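# Carry a tray of bottles and beakers to another bench

## Task

Move the tray holding the bottles and beakers so it rests entirely on the second bench, with every bottle and beaker still standing upright inside it. The task fails if any bottle or beaker leans as far as half-way over or reaches the floor. The task also fails if a glass beaker breaks, which happens after a drop of more than a few centimetres or a hard knock. At the end, release the tray and move the robot away from it. The task fails if the robot falls or is left tilted.

## Robot and tools

ROBOT. A Rainbow Robotics RB-Y1: a wheeled base (two drive wheels, two rear casters) that drives only forward/back and turns in place, a bending torso (the lower 'leg' folds at ankle, knee and hip), a head, and two 7-joint arms with parallel grippers. The base is 0.66 m long and 0.58 m wide, and its front edge sits 0.10 m ahead of the drive axle. A bent leg can poke out past that edge. Each arm is rated for 3 kg. Heavy weight held far ahead of the wheels can tip the robot forward, and nothing stops that.

FRAMES. The base frame has its origin on the floor midway between the drive wheels, with x forward, y left and z up. chest, left_hand and right_hand are reported in this frame. A hand point is midway between its finger pads; the fingers point along the hand's -z and close along its x. Printed hand positions can be off, more so at long reach. Odometry is the base frame at the scene start. It counts wheel turns only, so slip reads as travel. Heading is positive to the left, from -3.142 to 3.142.

execute_actions(actions, cameras). actions is a list holding one action, or an empty list to just read state and images. An action may have:
- base: exactly one of {"translate_m": d}, a relative drive in metres (forward positive, -3 to 3), or {"rotate_rad": d}, a relative turn in radians (left/counter-clockwise positive, -3.2 to 3.2). Each counts from where the last reported state put the base. A move needing more than 8.667 s is refused.
- joints: a single object of absolute targets keyed by joint name, covering both arms, torso and head; each value is one number in radians, or metres for grippers. Ranges: torso_squat_rad 0 to 1.2 (larger lowers a level chest); torso_shift_rad -0.3 to 0.6 (positive pushes hips forward); torso_pitch_rad -0.2 to 1.4 (positive leans forward); torso_yaw_rad -1.5 to 1.5 (positive left). Arm joints, left/right: shoulder_pitch -2.356 to 2.356 (negative raises the arm forward); shoulder_roll left 0 to 3.141, right -3.141 to 0 (away from the body lifts it sideways); shoulder_yaw -2.094 to 2.094; elbow -2.617 to 0.01 (negative bends); forearm_roll -3.141 to 3.141; wrist_pitch -1.57 to 1.919 (negative tips the hand forward); hand_roll -2.705 to 2.705; gripper_m 0 to 0.1 (pad gap). For both arms, positive yaw/roll signs turn to the left/counter-clockwise from above. head_pan_rad -0.523 to 0.523, head_tilt_rad -0.35 to 1.57 (positive looks down). Joint tolerance is ±0.02, grippers ±0.004.
- The torso also has combined limits: squat+shift <= 1.52; squat-shift+pitch <= 1.57; shift+0.5pitch-0.4squat <= 0.7; shift+0.3pitch-0.5squat <= 0.39. Breaking one leaves the torso short with "off_target".
- speeds: optional lower caps, translate_m 0.05 to 0.4 m/s and rotate_rad 0.1 to 1.509 rad/s (the maxima are the defaults).
- min_time_s: 0.1 to 8, the shortest duration for each arm/head motion.
Max joint speeds: arms 1 rad/s (wrist joints 1.5), head 1.5, squat and pitch 0.3, shift 0.15, yaw 0.6, grippers 0.1 m/s. Keep any action under 15 s.
cameras: a list drawn from head_camera, left_wrist_camera, right_wrist_camera or all. Omitted means all; [] means none. Unknown keys or out-of-range values reject the entire call.

wait(seconds 0 to 10) lets the scene run and returns state and images. zoom_image(camera, region [x0,y0,x1,y1] in pixels, max 504x504) enlarges part of the latest image. The head image is 896x504 and the wrist images are 644x364. read_manual returns only licence text. finished_scene(scene) ends the scene for good and reports success.

RESULTS. base_status and joint_status give each motion's outcome. "done" means reached; for the base it means the wheels turned enough, even if they slipped. "off_target" means it stopped short and may keep pushing. "contact_stop" means the torso or arm was pushed back hard; this freezes its whole group (torso, left arm, or right arm). "time_out" means it took too long. "stopped_with_arm" means the torso stopped because an arm contact-stopped. "limit_stop_at_own_body" means the guard halted motion before self-contact, so move the parts apart. "joint command not followed" plus a cause line means a self or arm-to-arm check withheld that arm's targets and may retry them later. on_its_own lists unnamed joints; "held at" is their target. A gripper squeezing an object reads "off_target"; that is normal. Joints left out of an action may still be chasing old targets.

RECOVERY. After a stop that leaves something pushing, back off the arms first, then the torso, each in its own action. If both hands grip one object and the torso contact-stops at once with nothing in the way, resend every arm joint (not grippers) at its current reading, then retry the torso.

CAUTIONS. To grip, command an opening at least 0.005 m narrower than the object. The base does not stop on hitting furniture; a pressing leg can shove the robot backward unseen by odometry. Never let the arms strike or squeeze each other, fingers included; the arm checks do not cover hands. Contact torque at a joint's load limit (shoulders 60.9, elbow 31.3, wrist joints 21.7 N m, held weight included) freezes the robot for 10 s. Holding loads heats motors: MOTOR HOT warns at 65 °C, and at 80 °C brakes engage (limit_stop_at_motor_heat), after which targets must be resent. The robot holds its last command while you think. Small random pushes may nudge loose objects. Move the tray slowly and level so glass neither slides nor drops.

Each tool is called after "Request:" by a JSON object that holds its "method" and its "body".

## Session

I'll start by looking at the current state and the images.

Request:
{"method": "execute_actions", "body": {"actions": []}}

Scene clock: 0.00 s.
base_odometry: x=+0.000 y=+0.000 heading=+0.000 (m, m, rad; odometry frame)
base_status: not commanded
joint_positions: torso_squat_rad=+0.350 torso_shift_rad=+0.001 torso_pitch_rad=+0.001 torso_yaw_rad=-0.001 left_shoulder_pitch_rad=+0.021 left_shoulder_roll_rad=+0.036 left_shoulder_yaw_rad=+0.035 left_elbow_rad=-0.190 left_forearm_roll_rad=-0.022 left_wrist_pitch_rad=+0.012 left_hand_roll_rad=+0.040 left_gripper_m=+0.100 right_shoulder_pitch_rad=-0.014 right_shoulder_roll_rad=-0.031 right_shoulder_yaw_rad=+0.026 right_elbow_rad=-0.257 right_forearm_roll_rad=+0.035 right_wrist_pitch_rad=+0.041 right_hand_roll_rad=+0.052 right_gripper_m=+0.100 head_pan_rad=+0.000 head_tilt_rad=+0.399
joint_status: not commanded
chest: x=-0.2270 y=+0.0000 z=+1.2476 quat_wxyz=(+1.000, +0.000, +0.001, +0.000) (m; base frame)
left_hand: x=-0.1534 y=+0.2512 z=+0.5662 quat_wxyz=(+0.996, +0.019, -0.078, +0.028) (m; base frame)
right_hand: x=-0.1022 y=-0.2403 z=+0.5728 quat_wxyz=(+0.992, -0.020, -0.113, +0.060) (m; base frame)
pictures: head_camera, left_wrist_camera, right_wrist_camera
Images, in order (width x height): head_camera 896x504, left_wrist_camera 644x364, right_wrist_camera 644x364.

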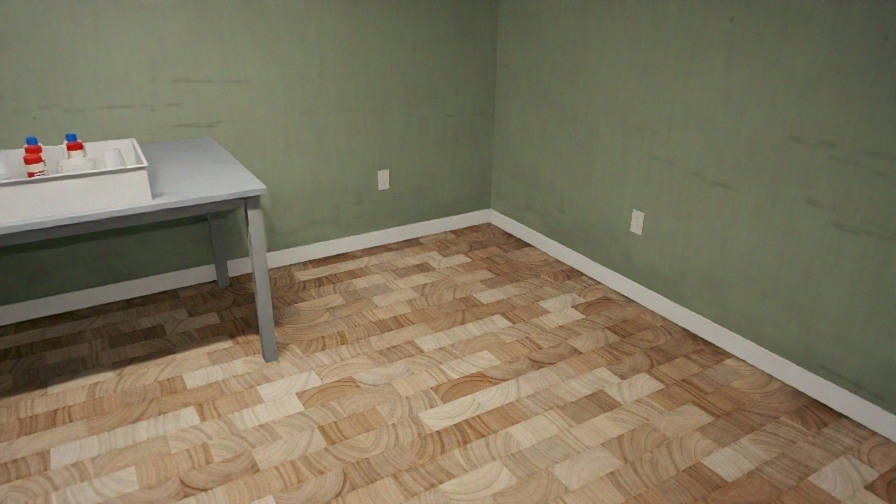

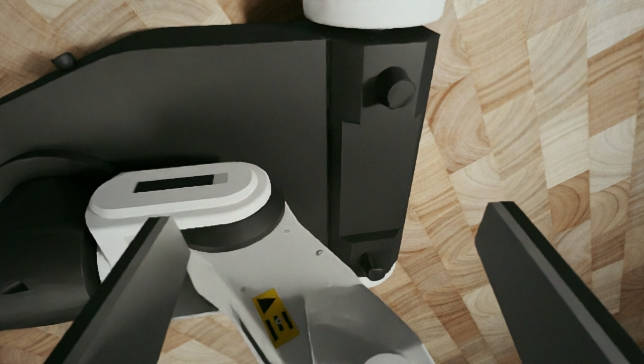

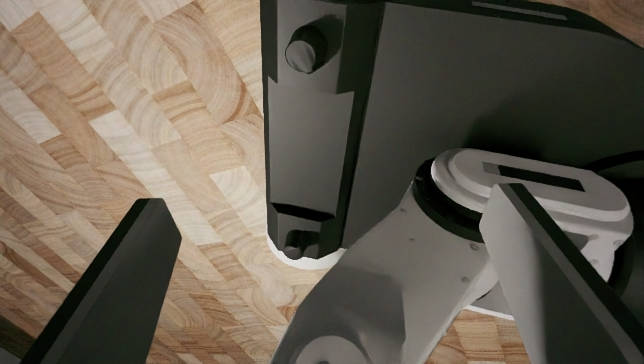

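Request:
{"method": "execute_actions", "body": {"actions": [{"joints": {"head_pan_rad": 0.52}}], "cameras": ["head_camera"]}}

Scene clock: 1.57 s.
base_odometry: x=+0.000 y=+0.000 heading=+0.000 (m, m, rad; odometry frame)
base_status: not commanded
joint_positions: torso_squat_rad=+0.350 torso_shift_rad=+0.001 torso_pitch_rad=+0.001 torso_yaw_rad=-0.001 left_shoulder_pitch_rad=+0.021 left_shoulder_roll_rad=+0.036 left_shoulder_yaw_rad=+0.035 left_elbow_rad=-0.190 left_forearm_roll_rad=-0.022 left_wrist_pitch_rad=+0.012 left_hand_roll_rad=+0.040 left_gripper_m=+0.100 right_shoulder_pitch_rad=-0.014 right_shoulder_roll_rad=-0.031 right_shoulder_yaw_rad=+0.026 right_elbow_rad=-0.257 right_forearm_roll_rad=+0.035 right_wrist_pitch_rad=+0.041 right_hand_roll_rad=+0.052 right_gripper_m=+0.100 head_pan_rad=+0.520 head_tilt_rad=+0.399
joint_status: all done
chest: x=-0.2270 y=+0.0000 z=+1.2476 quat_wxyz=(+1.000, +0.000, +0.001, +0.000) (m; base frame)
left_hand: x=-0.1534 y=+0.2512 z=+0.5662 quat_wxyz=(+0.996, +0.019, -0.078, +0.028) (m; base frame)
right_hand: x=-0.1022 y=-0.2403 z=+0.5728 quat_wxyz=(+0.992, -0.020, -0.113, +0.060) (m; base frame)
pictures: head_camera
camera_calibration (this result's frames):
head_camera: T_world_to_cam=[[0.452782, -0.891615, -0.00326445, 0.100689], [-0.356378, -0.177618, -0.917304, 1.31102], [0.817302, 0.416502, -0.398175, 0.688018], [0, 0, 0, 1]] pos_world=[-0.140689, 0.0360763, 1.47688]
Images, in order (width x height): head_camera 896x504.

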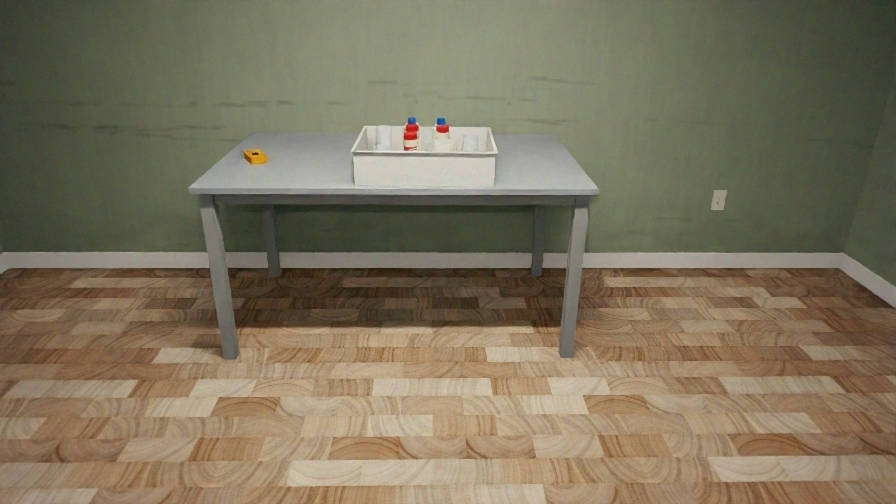

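Request:
{"method": "zoom_image", "body": {"camera": "head_camera", "region": [330, 100, 530, 210]}}

Request:
{"method": "zoom_image", "body": {"camera": "head_camera", "region": [180, 110, 620, 370]}}

Region (330, 100, 530, 210) of head_camera's 896x504 image, scaled by 2.520, with more detail than that image has; it fills the top 277 rows of this view, and the rest is white.

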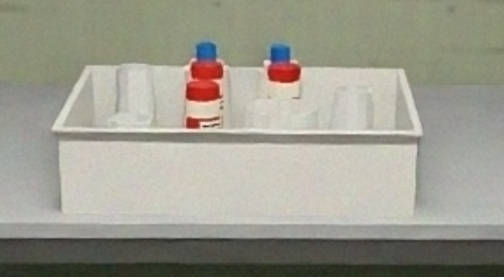

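Region (180, 110, 620, 370) of head_camera's 896x504 image, scaled by 1.145, with more detail than that image has; it fills the top 298 rows of this view, and the rest is white.

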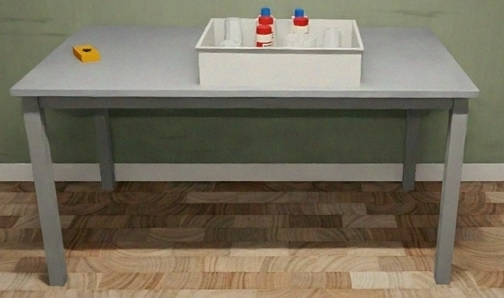

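Request:
{"method": "execute_actions", "body": {"actions": [{"base": {"rotate_rad": 0.56}, "joints": {"torso_yaw_rad": 1.2, "head_pan_rad": 0.52, "head_tilt_rad": 0.3, "left_shoulder_pitch_rad": -0.6, "left_shoulder_roll_rad": 0.15, "left_shoulder_yaw_rad": 0.2, "left_elbow_rad": -1.5, "left_forearm_roll_rad": 0, "left_wrist_pitch_rad": 1.6, "left_hand_roll_rad": 1.5, "right_shoulder_pitch_rad": -0.6, "right_shoulder_roll_rad": -0.15, "right_shoulder_yaw_rad": -0.2, "right_elbow_rad": -1.5, "right_forearm_roll_rad": 0, "right_wrist_pitch_rad": 1.6, "right_hand_roll_rad": -1.5}}], "cameras": ["head_camera"]}}

Scene clock: 24.80 s.
base_odometry: x=+0.000 y=+0.000 heading=+0.559 (m, m, rad; odometry frame)
base_status: done
joint_positions: torso_squat_rad=+0.350 torso_shift_rad=+0.001 torso_pitch_rad=+0.001 torso_yaw_rad=+1.200 left_shoulder_pitch_rad=-0.600 left_shoulder_roll_rad=+0.150 left_shoulder_yaw_rad=+0.200 left_elbow_rad=-1.500 left_forearm_roll_rad=+0.000 left_wrist_pitch_rad=+1.600 left_hand_roll_rad=+1.500 left_gripper_m=+0.100 right_shoulder_pitch_rad=-0.600 right_shoulder_roll_rad=-0.150 right_shoulder_yaw_rad=-0.200 right_elbow_rad=-1.500 right_forearm_roll_rad=+0.000 right_wrist_pitch_rad=+1.600 right_hand_roll_rad=-1.500 right_gripper_m=+0.100 head_pan_rad=+0.520 head_tilt_rad=+0.300
joint_status: all done
chest: x=-0.2270 y=+0.0000 z=+1.2476 quat_wxyz=(+0.825, +0.000, +0.001, +0.565) (m; base frame)
left_hand: x=-0.2906 y=+0.5867 z=+1.0137 quat_wxyz=(+0.195, +0.006, -0.245, +0.950) (m; base frame)
right_hand: x=+0.2157 y=+0.3899 z=+1.0131 quat_wxyz=(+0.956, +0.227, -0.093, -0.162) (m; base frame)
pictures: head_camera
camera_calibration (this result's frames):
head_camera: T_world_to_cam=[[0.99492, 0.100257, -0.00909219, 0.232001], [0.0219406, -0.304103, -0.952387, 1.44583], [-0.0982484, 0.947349, -0.304758, 0.344478], [0, 0, 0, 1]] pos_world=[-0.2287, 0.0900817, 1.48408]
Images, in order (width x height): head_camera 896x504.

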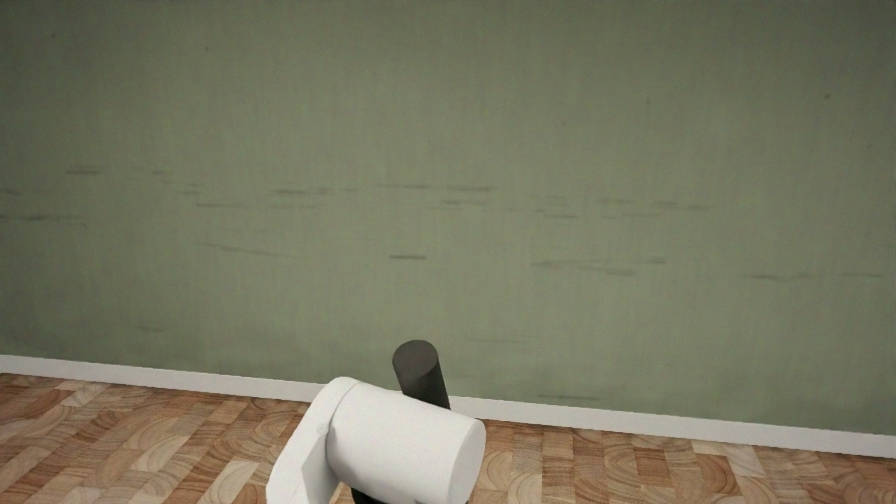

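Request:
{"method": "execute_actions", "body": {"actions": [{"base": {"translate_m": 1.1}, "joints": {"left_shoulder_pitch_rad": 0.0, "left_shoulder_roll_rad": 0.1, "left_shoulder_yaw_rad": 1.9, "left_elbow_rad": -1.57, "left_wrist_pitch_rad": -0.45, "left_hand_roll_rad": -1.57, "head_pan_rad": -0.52}}], "cameras": ["head_camera", "left_wrist_camera"]}}

Scene clock: 31.77 s.
base_odometry: x=+0.932 y=+0.584 heading=+0.560 (m, m, rad; odometry frame)
base_status: done
joint_positions: torso_squat_rad=+0.350 torso_shift_rad=+0.001 torso_pitch_rad=+0.001 torso_yaw_rad=+1.200 left_shoulder_pitch_rad=+0.000 left_shoulder_roll_rad=+0.100 left_shoulder_yaw_rad=+1.900 left_elbow_rad=-1.570 left_forearm_roll_rad=+0.000 left_wrist_pitch_rad=-0.450 left_hand_roll_rad=-1.570 left_gripper_m=+0.100 right_shoulder_pitch_rad=-0.600 right_shoulder_roll_rad=-0.150 right_shoulder_yaw_rad=-0.200 right_elbow_rad=-1.500 right_forearm_roll_rad=+0.000 right_wrist_pitch_rad=+1.600 right_hand_roll_rad=-1.500 right_gripper_m=+0.100 head_pan_rad=-0.520 head_tilt_rad=+0.300
joint_status: all done
chest: x=-0.2269 y=+0.0000 z=+1.2476 quat_wxyz=(+0.825, +0.000, +0.001, +0.565) (m; base frame)
left_hand: x=-0.9434 y=+0.1068 z=+1.1692 quat_wxyz=(+0.345, +0.635, +0.597, +0.349) (m; base frame)
right_hand: x=+0.2158 y=+0.3897 z=+1.0130 quat_wxyz=(+0.956, +0.227, -0.093, -0.162) (m; base frame)
pictures: head_camera, left_wrist_camera
camera_calibration (this result's frames):
head_camera: T_world_to_cam=[[0.590155, -0.807247, -0.00834585, 0.160989], [-0.251474, -0.174002, -0.952095, 1.38295], [0.767123, 0.563982, -0.30569, 0.542951], [0, 0, 0, 1]] pos_world=[-0.163744, 0.0643787, 1.48401]
left_wrist_camera: T_world_to_cam=[[0.0379573, 0.999145, -0.0163871, -0.0512271], [0.142701, -0.0216506, -0.989529, 1.32589], [-0.989038, 0.0352214, -0.143401, -0.684104], [0, 0, 0, 1]] pos_world=[-0.863866, 0.103985, 1.21306]
Images, in order (width x height): head_camera 896x504, left_wrist_camera 644x364.

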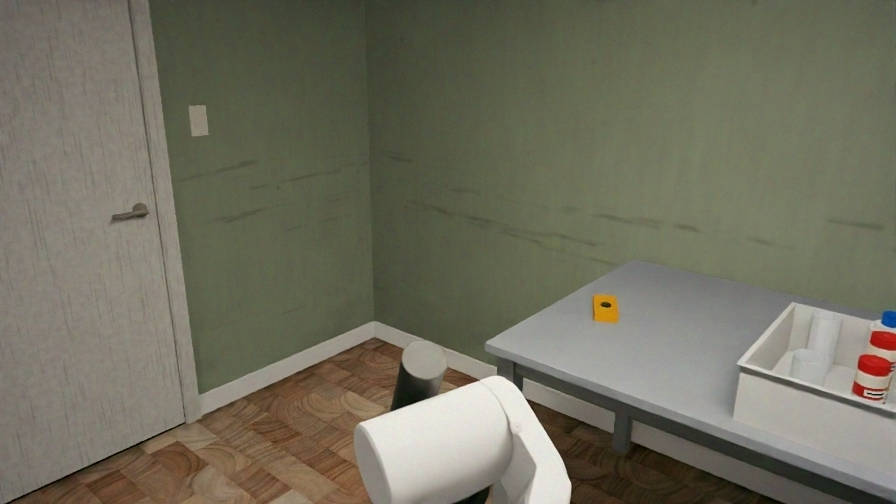

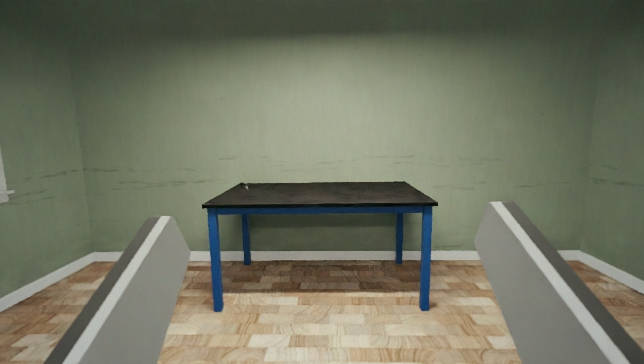

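Request:
{"method": "zoom_image", "body": {"camera": "left_wrist_camera", "region": [190, 160, 450, 320]}}

Request:
{"method": "zoom_image", "body": {"camera": "head_camera", "region": [700, 280, 896, 480]}}

Region (190, 160, 450, 320) of left_wrist_camera's 644x364 image, scaled by 1.938, with more detail than that image has; it fills the top 310 rows of this view, and the rest is white.

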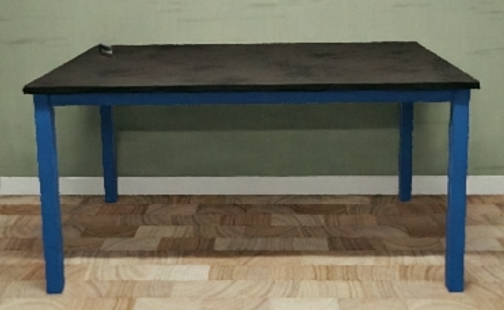

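Region (700, 280, 896, 480) of head_camera's 896x504 image, scaled by 2.520, with more detail than that image has; it fills the left 494 columns of this view, and the rest is white.

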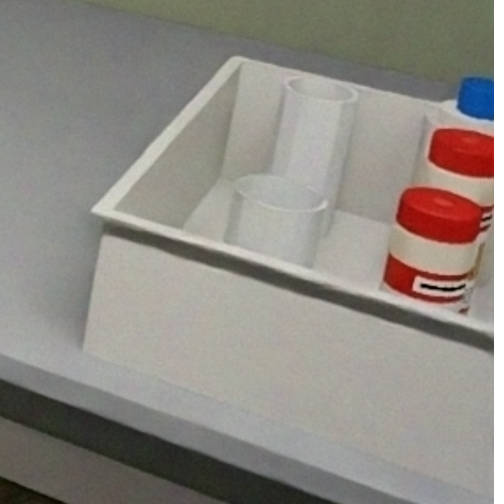

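Request:
{"method": "execute_actions", "body": {"actions": [{"base": {"translate_m": 0.45}, "joints": {"torso_yaw_rad": 0.0, "left_shoulder_pitch_rad": -0.6, "left_shoulder_roll_rad": 0.15, "left_shoulder_yaw_rad": 0.2, "left_elbow_rad": -1.5, "left_wrist_pitch_rad": 1.6, "left_hand_roll_rad": 1.5, "head_pan_rad": 0.0, "head_tilt_rad": 0.6}}], "cameras": ["all"]}}

Scene clock: 40.90 s.
base_odometry: x=+1.313 y=+0.824 heading=+0.561 (m, m, rad; odometry frame)
base_status: done
joint_positions: torso_squat_rad=+0.350 torso_shift_rad=+0.001 torso_pitch_rad=+0.001 torso_yaw_rad=+0.000 left_shoulder_pitch_rad=-0.600 left_shoulder_roll_rad=+0.150 left_shoulder_yaw_rad=+0.200 left_elbow_rad=-1.500 left_forearm_roll_rad=+0.000 left_wrist_pitch_rad=+1.600 left_hand_roll_rad=+1.500 left_gripper_m=+0.100 right_shoulder_pitch_rad=-0.600 right_shoulder_roll_rad=-0.150 right_shoulder_yaw_rad=-0.200 right_elbow_rad=-1.500 right_forearm_roll_rad=+0.000 right_wrist_pitch_rad=+1.600 right_hand_roll_rad=-1.500 right_gripper_m=+0.100 head_pan_rad=+0.000 head_tilt_rad=+0.600
joint_status: all done
chest: x=-0.2269 y=-0.0001 z=+1.2476 quat_wxyz=(+1.000, +0.000, +0.001, +0.000) (m; base frame)
left_hand: x=+0.2968 y=+0.2712 z=+1.0132 quat_wxyz=(+0.697, -0.134, -0.205, +0.674) (m; base frame)
right_hand: x=+0.2966 y=-0.2719 z=+1.0131 quat_wxyz=(+0.697, +0.134, -0.205, -0.674) (m; base frame)
pictures: head_camera, left_wrist_camera, right_wrist_camera
camera_calibration (this result's frames):
head_camera: T_world_to_cam=[[-0.0490176, -0.998772, 0.00713883, -0.0171816], [-0.572656, 0.0222473, -0.819494, 1.1252], [0.818329, -0.0442577, -0.573044, 0.94131], [0, 0, 0, 1]] pos_world=[-0.126792, -0.000532961, 1.46163]
left_wrist_camera: T_world_to_cam=[[0.0383185, 0.988835, 0.144006, -0.424933], [0.384661, -0.147603, 0.91118, -0.965359], [0.922262, 0.0204785, -0.386022, 0.196872], [0, 0, 0, 1]] pos_world=[0.206051, 0.273667, 1.01681]
right_wrist_camera: T_world_to_cam=[[0.0336965, 0.997316, -0.0650055, 0.332289], [0.351141, 0.0490819, 0.935035, -1.00708], [0.935716, -0.0543335, -0.348545, 0.148232], [0, 0, 0, 1]] pos_world=[0.203729, -0.273914, 1.01493]
Images, in order (width x height): head_camera 896x504, left_wrist_camera 644x364, right_wrist_camera 644x364.

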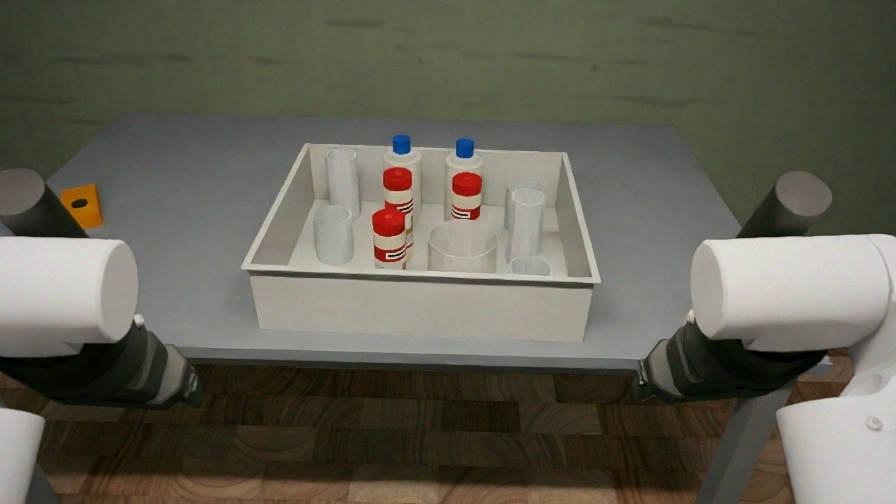

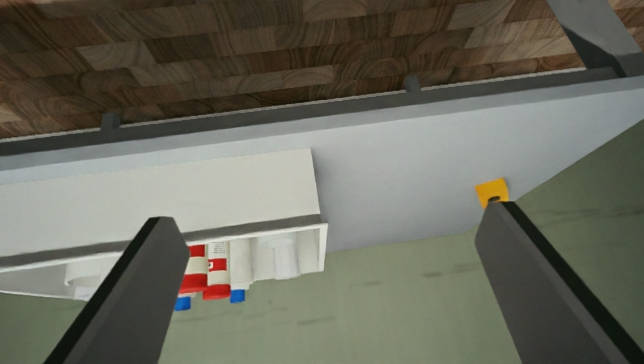

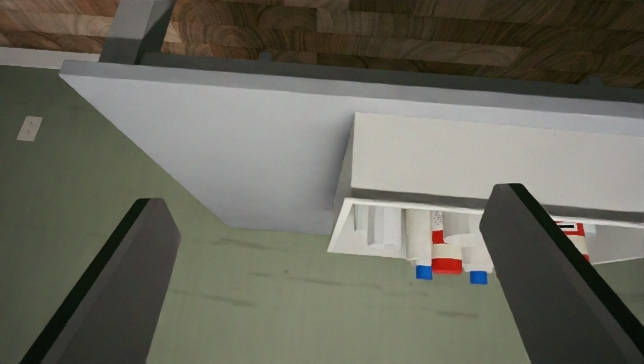

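Request:
{"method": "zoom_image", "body": {"camera": "head_camera", "region": [220, 120, 430, 360]}}

Request:
{"method": "zoom_image", "body": {"camera": "head_camera", "region": [420, 120, 630, 360]}}

Region (220, 120, 430, 360) of head_camera's 896x504 image, scaled by 2.100, with more detail than that image has; it fills the left 441 columns of this view, and the rest is white.

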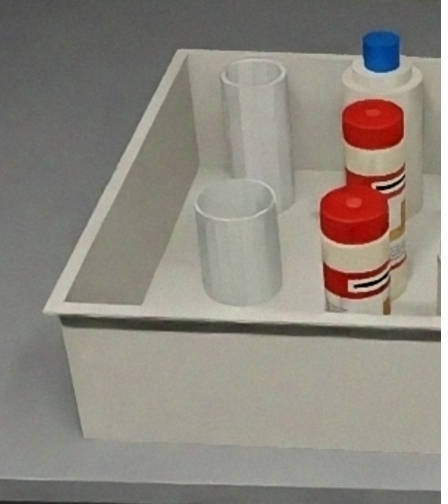

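Region (420, 120, 630, 360) of head_camera's 896x504 image, scaled by 2.100, with more detail than that image has; it fills the left 441 columns of this view, and the rest is white.

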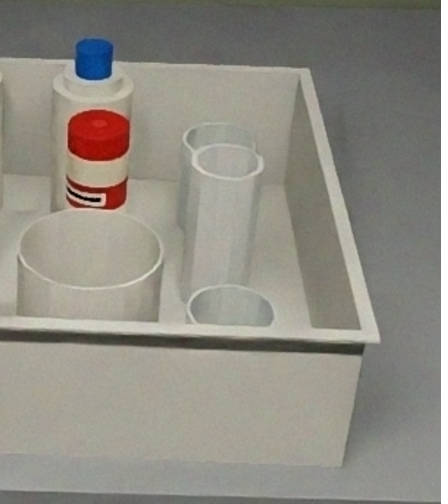

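Request:
{"method": "execute_actions", "body": {"actions": [{"base": {"rotate_rad": 0.028}, "joints": {"torso_squat_rad": 0.05, "torso_pitch_rad": 0.25, "left_shoulder_pitch_rad": -0.938, "left_shoulder_roll_rad": 0.207, "left_shoulder_yaw_rad": 0.363, "left_elbow_rad": -1.115, "left_forearm_roll_rad": 0, "left_wrist_pitch_rad": 1.796, "left_hand_roll_rad": 1.464, "left_gripper_m": 0.055, "right_shoulder_pitch_rad": -0.938, "right_shoulder_roll_rad": -0.207, "right_shoulder_yaw_rad": -0.363, "right_elbow_rad": -1.115, "right_forearm_roll_rad": 0, "right_wrist_pitch_rad": 1.796, "right_hand_roll_rad": -1.464, "right_gripper_m": 0.055, "head_tilt_rad": 0.6}}], "cameras": []}}

Request:
{"method": "execute_actions", "body": {"actions": [{"base": {"translate_m": 0.3}}], "cameras": ["all"]}}

Scene clock: 66.37 s.
base_odometry: x=+1.313 y=+0.824 heading=+0.587 (m, m, rad; odometry frame)
base_status: done
joint_positions: torso_squat_rad=+0.050 torso_shift_rad=+0.001 torso_pitch_rad=+0.250 torso_yaw_rad=+0.000 left_shoulder_pitch_rad=-0.938 left_shoulder_roll_rad=+0.207 left_shoulder_yaw_rad=+0.363 left_elbow_rad=-1.115 left_forearm_roll_rad=+0.000 left_wrist_pitch_rad=+1.796 left_hand_roll_rad=+1.464 left_gripper_m=+0.055 right_shoulder_pitch_rad=-0.938 right_shoulder_roll_rad=-0.207 right_shoulder_yaw_rad=-0.363 right_elbow_rad=-1.115 right_forearm_roll_rad=+0.000 right_wrist_pitch_rad=+1.796 right_hand_roll_rad=-1.464 right_gripper_m=+0.055 head_pan_rad=+0.000 head_tilt_rad=+0.600
joint_status: all done
chest: x=-0.1505 y=-0.0001 z=+1.2794 quat_wxyz=(+0.992, +0.000, +0.125, +0.000) (m; base frame)
left_hand: x=+0.3205 y=+0.2683 z=+0.9578 quat_wxyz=(+0.707, +0.000, +0.000, +0.707) (m; base frame)
right_hand: x=+0.3205 y=-0.2685 z=+0.9578 quat_wxyz=(+0.707, -0.001, +0.000, -0.707) (m; base frame)
pictures: none
No camera images: the call's "cameras" was empty. Leave "cameras" out to get every camera's image.

Scene clock: 68.47 s.
base_odometry: x=+1.563 y=+0.990 heading=+0.587 (m, m, rad; odometry frame)
base_status: done
joint_positions: torso_squat_rad=+0.050 torso_shift_rad=+0.001 torso_pitch_rad=+0.250 torso_yaw_rad=+0.000 left_shoulder_pitch_rad=-0.938 left_shoulder_roll_rad=+0.207 left_shoulder_yaw_rad=+0.363 left_elbow_rad=-1.115 left_forearm_roll_rad=+0.000 left_wrist_pitch_rad=+1.796 left_hand_roll_rad=+1.464 left_gripper_m=+0.055 right_shoulder_pitch_rad=-0.938 right_shoulder_roll_rad=-0.207 right_shoulder_yaw_rad=-0.363 right_elbow_rad=-1.115 right_forearm_roll_rad=+0.000 right_wrist_pitch_rad=+1.796 right_hand_roll_rad=-1.464 right_gripper_m=+0.055 head_pan_rad=+0.000 head_tilt_rad=+0.600
joint_status: not commanded
chest: x=-0.1506 y=-0.0001 z=+1.2794 quat_wxyz=(+0.992, +0.000, +0.125, +0.000) (m; base frame)
left_hand: x=+0.3205 y=+0.2683 z=+0.9579 quat_wxyz=(+0.707, +0.000, +0.000, +0.707) (m; base frame)
right_hand: x=+0.3205 y=-0.2685 z=+0.9580 quat_wxyz=(+0.707, -0.001, +0.000, -0.707) (m; base frame)
pictures: head_camera, left_wrist_camera, right_wrist_camera
camera_calibration (this result's frames):
head_camera: T_world_to_cam=[[-0.0456098, -0.998777, 0.0190712, -0.02836], [-0.756902, 0.0220927, -0.653155, 0.954399], [0.651935, -0.0442253, -0.756984, 1.10741], [0, 0, 0, 1]] pos_world=[-0.000869087, -0.000434892, 1.46221]
left_wrist_camera: T_world_to_cam=[[0.0448271, 0.998786, 0.0204222, -0.301321], [0.771478, -0.0475982, 0.634474, -0.810267], [0.634675, -0.0126864, -0.772675, 0.625187], [0, 0, 0, 1]] pos_world=[0.24182, 0.270319, 1.00331]
right_wrist_camera: T_world_to_cam=[[0.0559405, 0.998298, 0.0164725, 0.239537], [0.747094, -0.0527977, 0.662618, -0.857384], [0.66236, -0.0247607, -0.748776, 0.585836], [0, 0, 0, 1]] pos_world=[0.239112, -0.269891, 1.00283]
Images, in order (width x height): head_camera 896x504, left_wrist_camera 644x364, right_wrist_camera 644x364.

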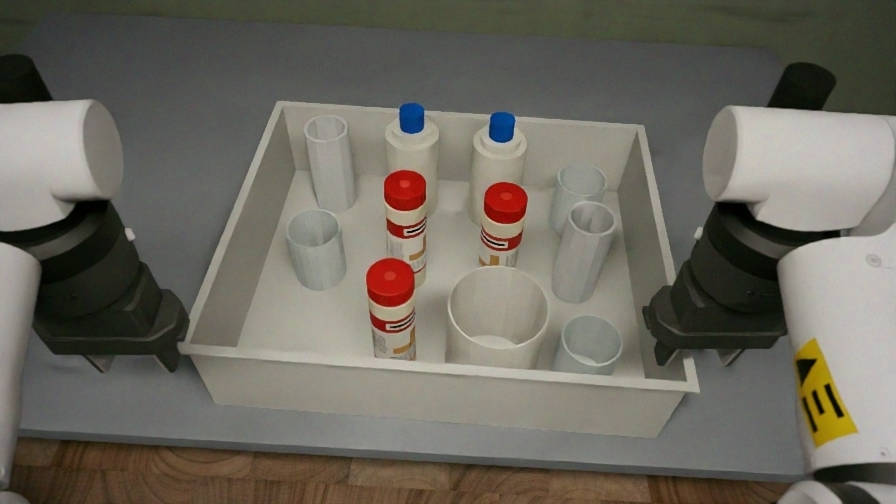

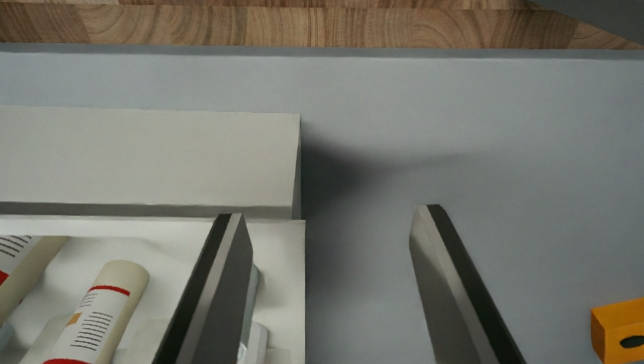

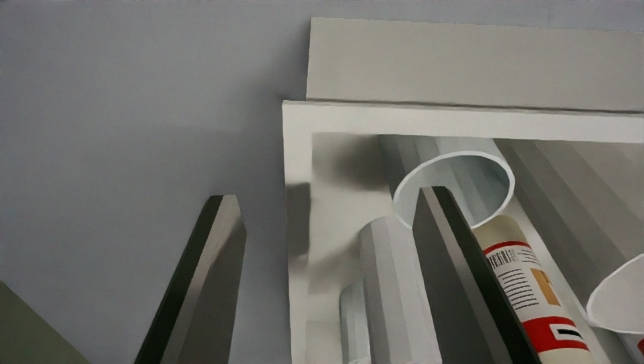

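Request:
{"method": "zoom_image", "body": {"camera": "head_camera", "region": [150, 80, 450, 460]}}

Request:
{"method": "zoom_image", "body": {"camera": "head_camera", "region": [450, 90, 750, 470]}}

Region (150, 80, 450, 460) of head_camera's 896x504 image, scaled by 1.326, with more detail than that image has; it fills the left 398 columns of this view, and the rest is white.

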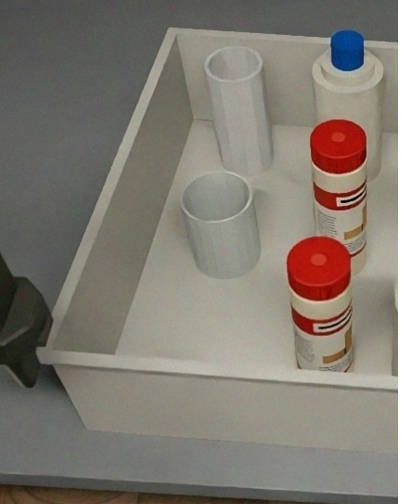

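Region (450, 90, 750, 470) of head_camera's 896x504 image, scaled by 1.326, with more detail than that image has; it fills the left 398 columns of this view, and the rest is white.

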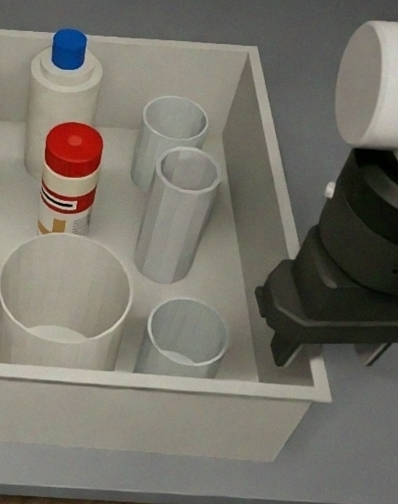

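Request:
{"method": "execute_actions", "body": {"actions": [{"base": {"translate_m": 0.236}, "joints": {"head_tilt_rad": 0.85}}], "cameras": []}}

Request:
{"method": "execute_actions", "body": {"actions": [{"base": {"rotate_rad": -0.12}}], "cameras": ["all"]}}

Scene clock: 77.10 s.
base_odometry: x=+1.759 y=+1.121 heading=+0.587 (m, m, rad; odometry frame)
base_status: done
joint_positions: torso_squat_rad=+0.050 torso_shift_rad=+0.001 torso_pitch_rad=+0.250 torso_yaw_rad=+0.000 left_shoulder_pitch_rad=-0.938 left_shoulder_roll_rad=+0.207 left_shoulder_yaw_rad=+0.363 left_elbow_rad=-1.115 left_forearm_roll_rad=+0.000 left_wrist_pitch_rad=+1.796 left_hand_roll_rad=+1.464 left_gripper_m=+0.055 right_shoulder_pitch_rad=-0.938 right_shoulder_roll_rad=-0.207 right_shoulder_yaw_rad=-0.363 right_elbow_rad=-1.115 right_forearm_roll_rad=+0.000 right_wrist_pitch_rad=+1.796 right_hand_roll_rad=-1.464 right_gripper_m=+0.055 head_pan_rad=+0.000 head_tilt_rad=+0.850
joint_status: all done
chest: x=-0.1506 y=-0.0001 z=+1.2794 quat_wxyz=(+0.992, +0.000, +0.125, +0.000) (m; base frame)
left_hand: x=+0.3205 y=+0.2683 z=+0.9579 quat_wxyz=(+0.707, +0.000, +0.000, +0.707) (m; base frame)
right_hand: x=+0.3205 y=-0.2685 z=+0.9580 quat_wxyz=(+0.707, -0.001, +0.000, -0.707) (m; base frame)
pictures: none
No camera images: the call's "cameras" was empty. Leave "cameras" out to get every camera's image.

Scene clock: 78.43 s.
base_odometry: x=+1.759 y=+1.121 heading=+0.468 (m, m, rad; odometry frame)
base_status: done
joint_positions: torso_squat_rad=+0.050 torso_shift_rad=+0.001 torso_pitch_rad=+0.250 torso_yaw_rad=+0.000 left_shoulder_pitch_rad=-0.938 left_shoulder_roll_rad=+0.207 left_shoulder_yaw_rad=+0.363 left_elbow_rad=-1.115 left_forearm_roll_rad=+0.000 left_wrist_pitch_rad=+1.796 left_hand_roll_rad=+1.464 left_gripper_m=+0.055 right_shoulder_pitch_rad=-0.938 right_shoulder_roll_rad=-0.207 right_shoulder_yaw_rad=-0.363 right_elbow_rad=-1.115 right_forearm_roll_rad=+0.000 right_wrist_pitch_rad=+1.796 right_hand_roll_rad=-1.464 right_gripper_m=+0.055 head_pan_rad=+0.000 head_tilt_rad=+0.850
joint_status: not commanded
chest: x=-0.1506 y=+0.0000 z=+1.2794 quat_wxyz=(+0.992, +0.000, +0.125, +0.000) (m; base frame)
left_hand: x=+0.3205 y=+0.2683 z=+0.9579 quat_wxyz=(+0.707, +0.000, +0.000, +0.707) (m; base frame)
right_hand: x=+0.3205 y=-0.2685 z=+0.9580 quat_wxyz=(+0.707, -0.001, +0.000, -0.707) (m; base frame)
pictures: head_camera, left_wrist_camera, right_wrist_camera
camera_calibration (this result's frames):
head_camera: T_world_to_cam=[[-0.0395362, -0.998774, 0.0298038, -0.0436171], [-0.894949, 0.0221289, -0.445618, 0.63875], [0.444412, -0.044291, -0.894727, 1.29305], [0, 0, 0, 1]] pos_world=[-0.00472253, -0.000428082, 1.44286]
left_wrist_camera: T_world_to_cam=[[0.0447818, 0.998788, 0.0204048, -0.301315], [0.77148, -0.0475522, 0.634474, -0.810272], [0.634675, -0.0126709, -0.772675, 0.625194], [0, 0, 0, 1]] pos_world=[0.241807, 0.270341, 1.00332]
right_wrist_camera: T_world_to_cam=[[0.0559498, 0.998298, 0.0164674, 0.239535], [0.747094, -0.0528012, 0.662618, -0.857386], [0.662359, -0.0247706, -0.748777, 0.585843], [0, 0, 0, 1]] pos_world=[0.239107, -0.269886, 1.00284]
Images, in order (width x height): head_camera 896x504, left_wrist_camera 644x364, right_wrist_camera 644x364.

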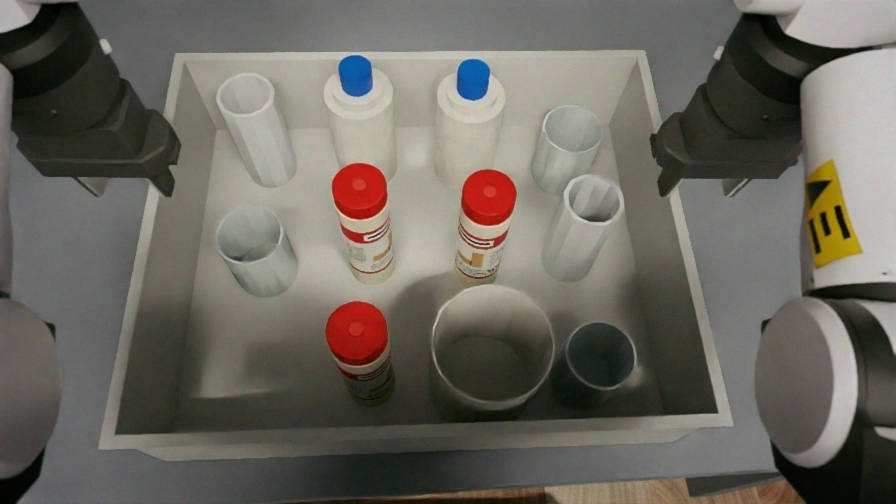

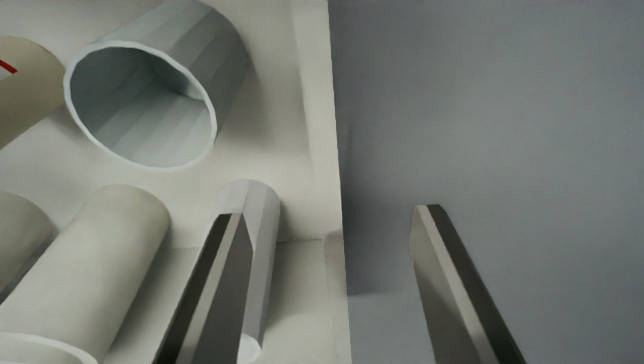

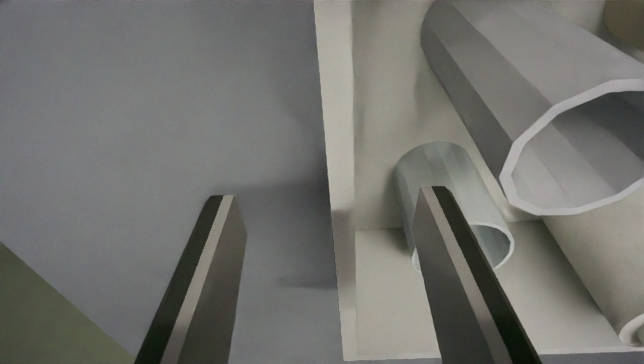

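Request:
{"method": "zoom_image", "body": {"camera": "left_wrist_camera", "region": [200, 0, 480, 364]}}

Request:
{"method": "zoom_image", "body": {"camera": "right_wrist_camera", "region": [190, 0, 470, 364]}}

Region (200, 0, 480, 364) of left_wrist_camera's 644x364 image, scaled by 1.385, with more detail than that image has; it fills the left 388 columns of this view, and the rest is white.

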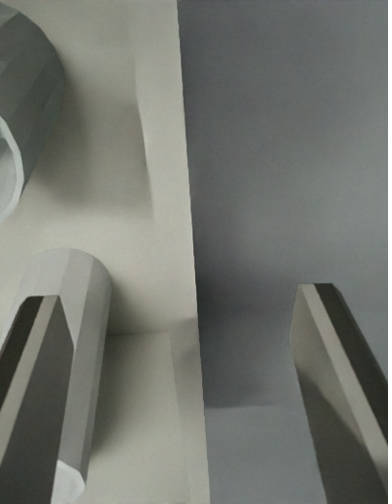

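Region (190, 0, 470, 364) of right_wrist_camera's 644x364 image, scaled by 1.385, with more detail than that image has; it fills the left 388 columns of this view, and the rest is white.

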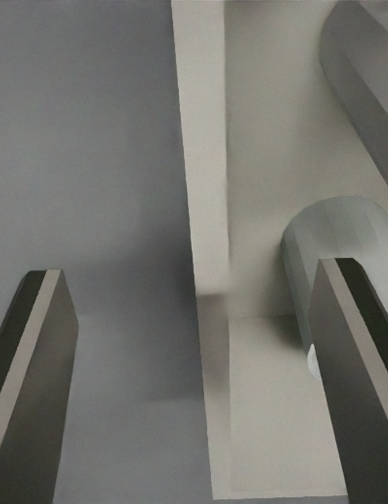

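Request:
{"method": "zoom_image", "body": {"camera": "head_camera", "region": [620, 100, 800, 240]}}

Request:
{"method": "zoom_image", "body": {"camera": "head_camera", "region": [40, 100, 220, 240]}}

Region (620, 100, 800, 240) of head_camera's 896x504 image, scaled by 2.800, with more detail than that image has.

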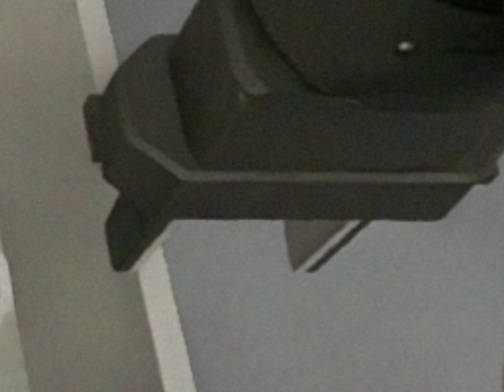

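Region (40, 100, 220, 240) of head_camera's 896x504 image, scaled by 2.800, with more detail than that image has.

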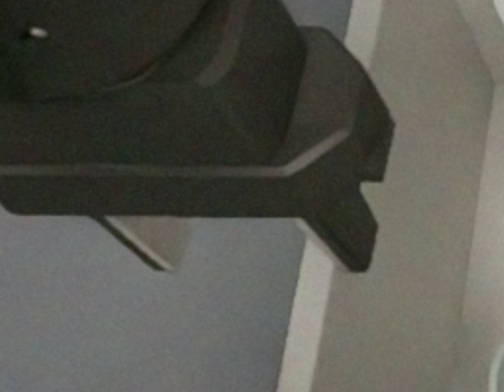

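Request:
{"method": "execute_actions", "body": {"actions": [{"joints": {"torso_squat_rad": 0.3, "left_shoulder_pitch_rad": -0.9395, "left_shoulder_roll_rad": 0.203, "left_shoulder_yaw_rad": 0.358, "left_hand_roll_rad": 1.491, "right_shoulder_pitch_rad": -0.9415, "right_shoulder_roll_rad": -0.198, "right_shoulder_yaw_rad": -0.352, "right_hand_roll_rad": -1.459, "left_gripper_m": 0.05, "right_gripper_m": 0.05}}], "cameras": ["all"]}}

Scene clock: 98.57 s.
base_odometry: x=+1.759 y=+1.121 heading=+0.468 (m, m, rad; odometry frame)
base_status: not commanded
joint_positions: torso_squat_rad=+0.300 torso_shift_rad=+0.001 torso_pitch_rad=+0.250 torso_yaw_rad=+0.000 left_shoulder_pitch_rad=-0.939 left_shoulder_roll_rad=+0.203 left_shoulder_yaw_rad=+0.358 left_elbow_rad=-1.115 left_forearm_roll_rad=+0.000 left_wrist_pitch_rad=+1.796 left_hand_roll_rad=+1.491 left_gripper_m=+0.050 right_shoulder_pitch_rad=-0.941 right_shoulder_roll_rad=-0.198 right_shoulder_yaw_rad=-0.352 right_elbow_rad=-1.115 right_forearm_roll_rad=+0.000 right_wrist_pitch_rad=+1.796 right_hand_roll_rad=-1.459 right_gripper_m=+0.050 head_pan_rad=+0.000 head_tilt_rad=+0.850
joint_status: all done
chest: x=-0.1507 y=+0.0000 z=+1.2490 quat_wxyz=(+0.992, +0.000, +0.125, +0.000) (m; base frame)
left_hand: x=+0.3207 y=+0.2653 z=+0.9276 quat_wxyz=(+0.700, +0.000, +0.000, +0.714) (m; base frame)
right_hand: x=+0.3211 y=-0.2617 z=+0.9277 quat_wxyz=(+0.714, +0.000, +0.000, -0.700) (m; base frame)
pictures: head_camera, left_wrist_camera, right_wrist_camera
camera_calibration (this result's frames):
head_camera: T_world_to_cam=[[-0.0395441, -0.998773, 0.0297967, -0.0427038], [-0.894897, 0.0221339, -0.445724, 0.625272], [0.444518, -0.0442907, -0.894674, 1.26586], [0, 0, 0, 1]] pos_world=[-0.0048302, -0.000425526, 1.4125]
left_wrist_camera: T_world_to_cam=[[0.0242767, 0.9995, 0.0202591, -0.291245], [0.772242, -0.0316185, 0.634541, -0.795878], [0.634865, 0.000240354, -0.772623, 0.598023], [0, 0, 0, 1]] pos_world=[0.242016, 0.265791, 0.972965]
right_wrist_camera: T_world_to_cam=[[0.0363937, 0.999194, 0.016949, 0.239306], [0.747871, -0.0384814, 0.662728, -0.834018], [0.662846, -0.0114435, -0.748668, 0.566122], [0, 0, 0, 1]] pos_world=[0.239776, -0.264729, 0.972509]
Images, in order (width x height): head_camera 896x504, left_wrist_camera 644x364, right_wrist_camera 644x364.

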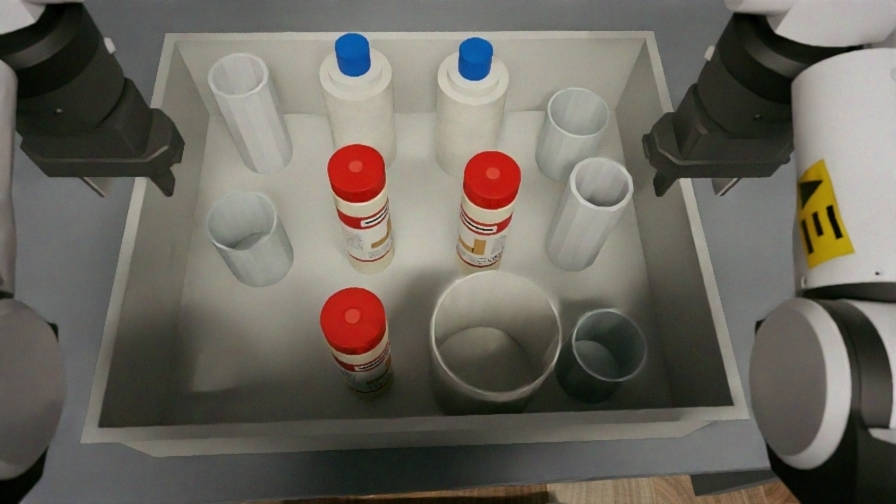

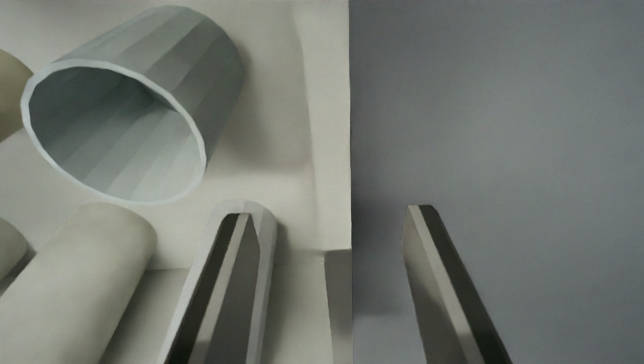

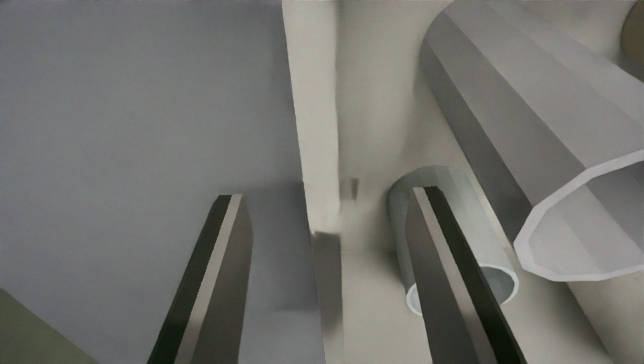

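Request:
{"method": "zoom_image", "body": {"camera": "left_wrist_camera", "region": [220, 0, 450, 364]}}

Request:
{"method": "zoom_image", "body": {"camera": "right_wrist_camera", "region": [210, 0, 440, 364]}}

Region (220, 0, 450, 364) of left_wrist_camera's 644x364 image, scaled by 1.385, with more detail than that image has; it fills the left 318 columns of this view, and the rest is white.

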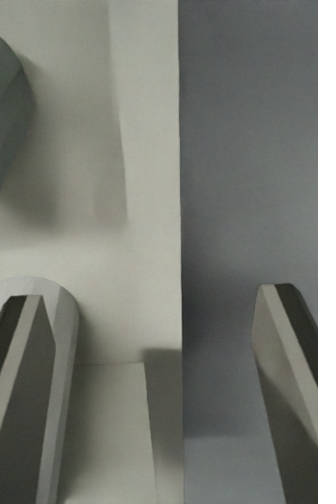

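Region (210, 0, 440, 364) of right_wrist_camera's 644x364 image, scaled by 1.385, with more detail than that image has; it fills the left 318 columns of this view, and the rest is white.

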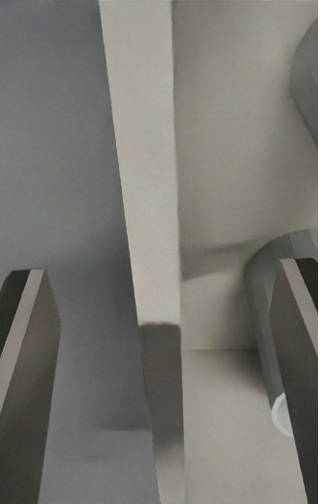

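Request:
{"method": "execute_actions", "body": {"actions": [{"joints": {"torso_squat_rad": 0.44, "left_shoulder_pitch_rad": -0.9385, "left_shoulder_roll_rad": 0.2057, "left_shoulder_yaw_rad": 0.3614, "left_hand_roll_rad": 1.4945, "right_shoulder_pitch_rad": -0.9405, "right_shoulder_roll_rad": -0.2007, "right_shoulder_yaw_rad": -0.3554, "right_hand_roll_rad": -1.4545}}], "cameras": ["all"]}}

Scene clock: 107.47 s.
base_odometry: x=+1.759 y=+1.121 heading=+0.468 (m, m, rad; odometry frame)
base_status: not commanded
joint_positions: torso_squat_rad=+0.440 torso_shift_rad=+0.001 torso_pitch_rad=+0.250 torso_yaw_rad=+0.000 left_shoulder_pitch_rad=-0.939 left_shoulder_roll_rad=+0.206 left_shoulder_yaw_rad=+0.361 left_elbow_rad=-1.115 left_forearm_roll_rad=+0.000 left_wrist_pitch_rad=+1.796 left_hand_roll_rad=+1.494 left_gripper_m=+0.050 right_shoulder_pitch_rad=-0.940 right_shoulder_roll_rad=-0.201 right_shoulder_yaw_rad=-0.355 right_elbow_rad=-1.115 right_forearm_roll_rad=+0.000 right_wrist_pitch_rad=+1.796 right_hand_roll_rad=-1.455 right_gripper_m=+0.050 head_pan_rad=+0.000 head_tilt_rad=+0.850
joint_status: all done
chest: x=-0.1508 y=+0.0000 z=+1.2136 quat_wxyz=(+0.992, +0.000, +0.125, +0.000) (m; base frame)
left_hand: x=+0.3205 y=+0.2674 z=+0.8922 quat_wxyz=(+0.697, +0.000, +0.000, +0.717) (m; base frame)
right_hand: x=+0.3209 y=-0.2637 z=+0.8923 quat_wxyz=(+0.714, +0.000, +0.000, -0.700) (m; base frame)
pictures: head_camera, left_wrist_camera, right_wrist_camera
camera_calibration (this result's frames):
head_camera: T_world_to_cam=[[-0.0395437, -0.998773, 0.0297971, -0.0416425], [-0.894902, 0.0221339, -0.445713, 0.609442], [0.444507, -0.0442906, -0.89468, 1.2342], [0, 0, 0, 1]] pos_world=[-0.00486373, -0.00041749, 1.37709]
left_wrist_camera: T_world_to_cam=[[0.0163914, 0.999659, 0.0203353, -0.290125], [0.772409, -0.0255746, 0.634611, -0.774949], [0.634914, 0.00530497, -0.772564, 0.569403], [0, 0, 0, 1]] pos_world=[0.24181, 0.267186, 0.937591]
right_wrist_camera: T_world_to_cam=[[0.0362797, 0.999199, 0.0168604, 0.242039], [0.747822, -0.0383364, 0.662791, -0.810515], [0.662907, -0.0114372, -0.748614, 0.539678], [0, 0, 0, 1]] pos_world=[0.239584, -0.266745, 0.937131]
Images, in order (width x height): head_camera 896x504, left_wrist_camera 644x364, right_wrist_camera 644x364.

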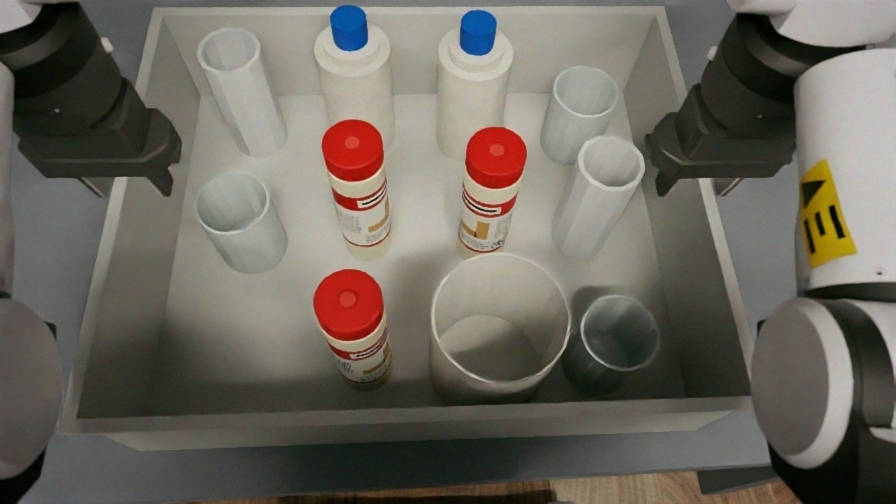

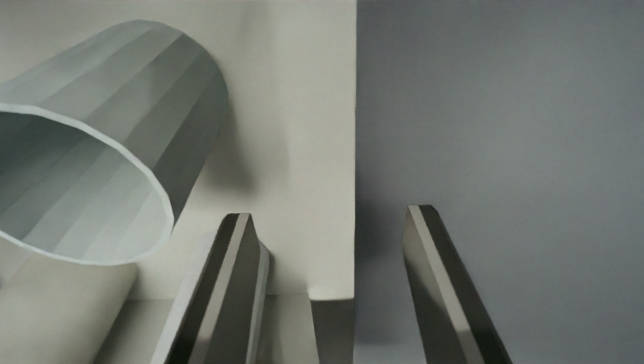

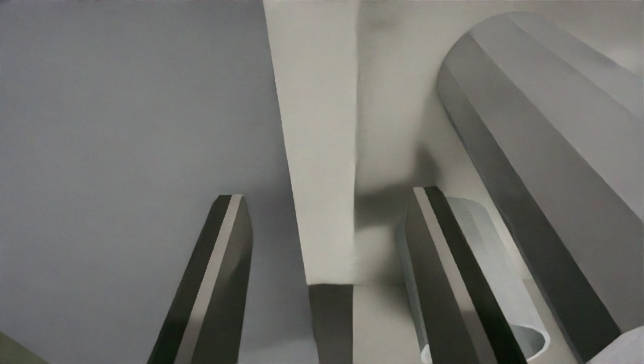

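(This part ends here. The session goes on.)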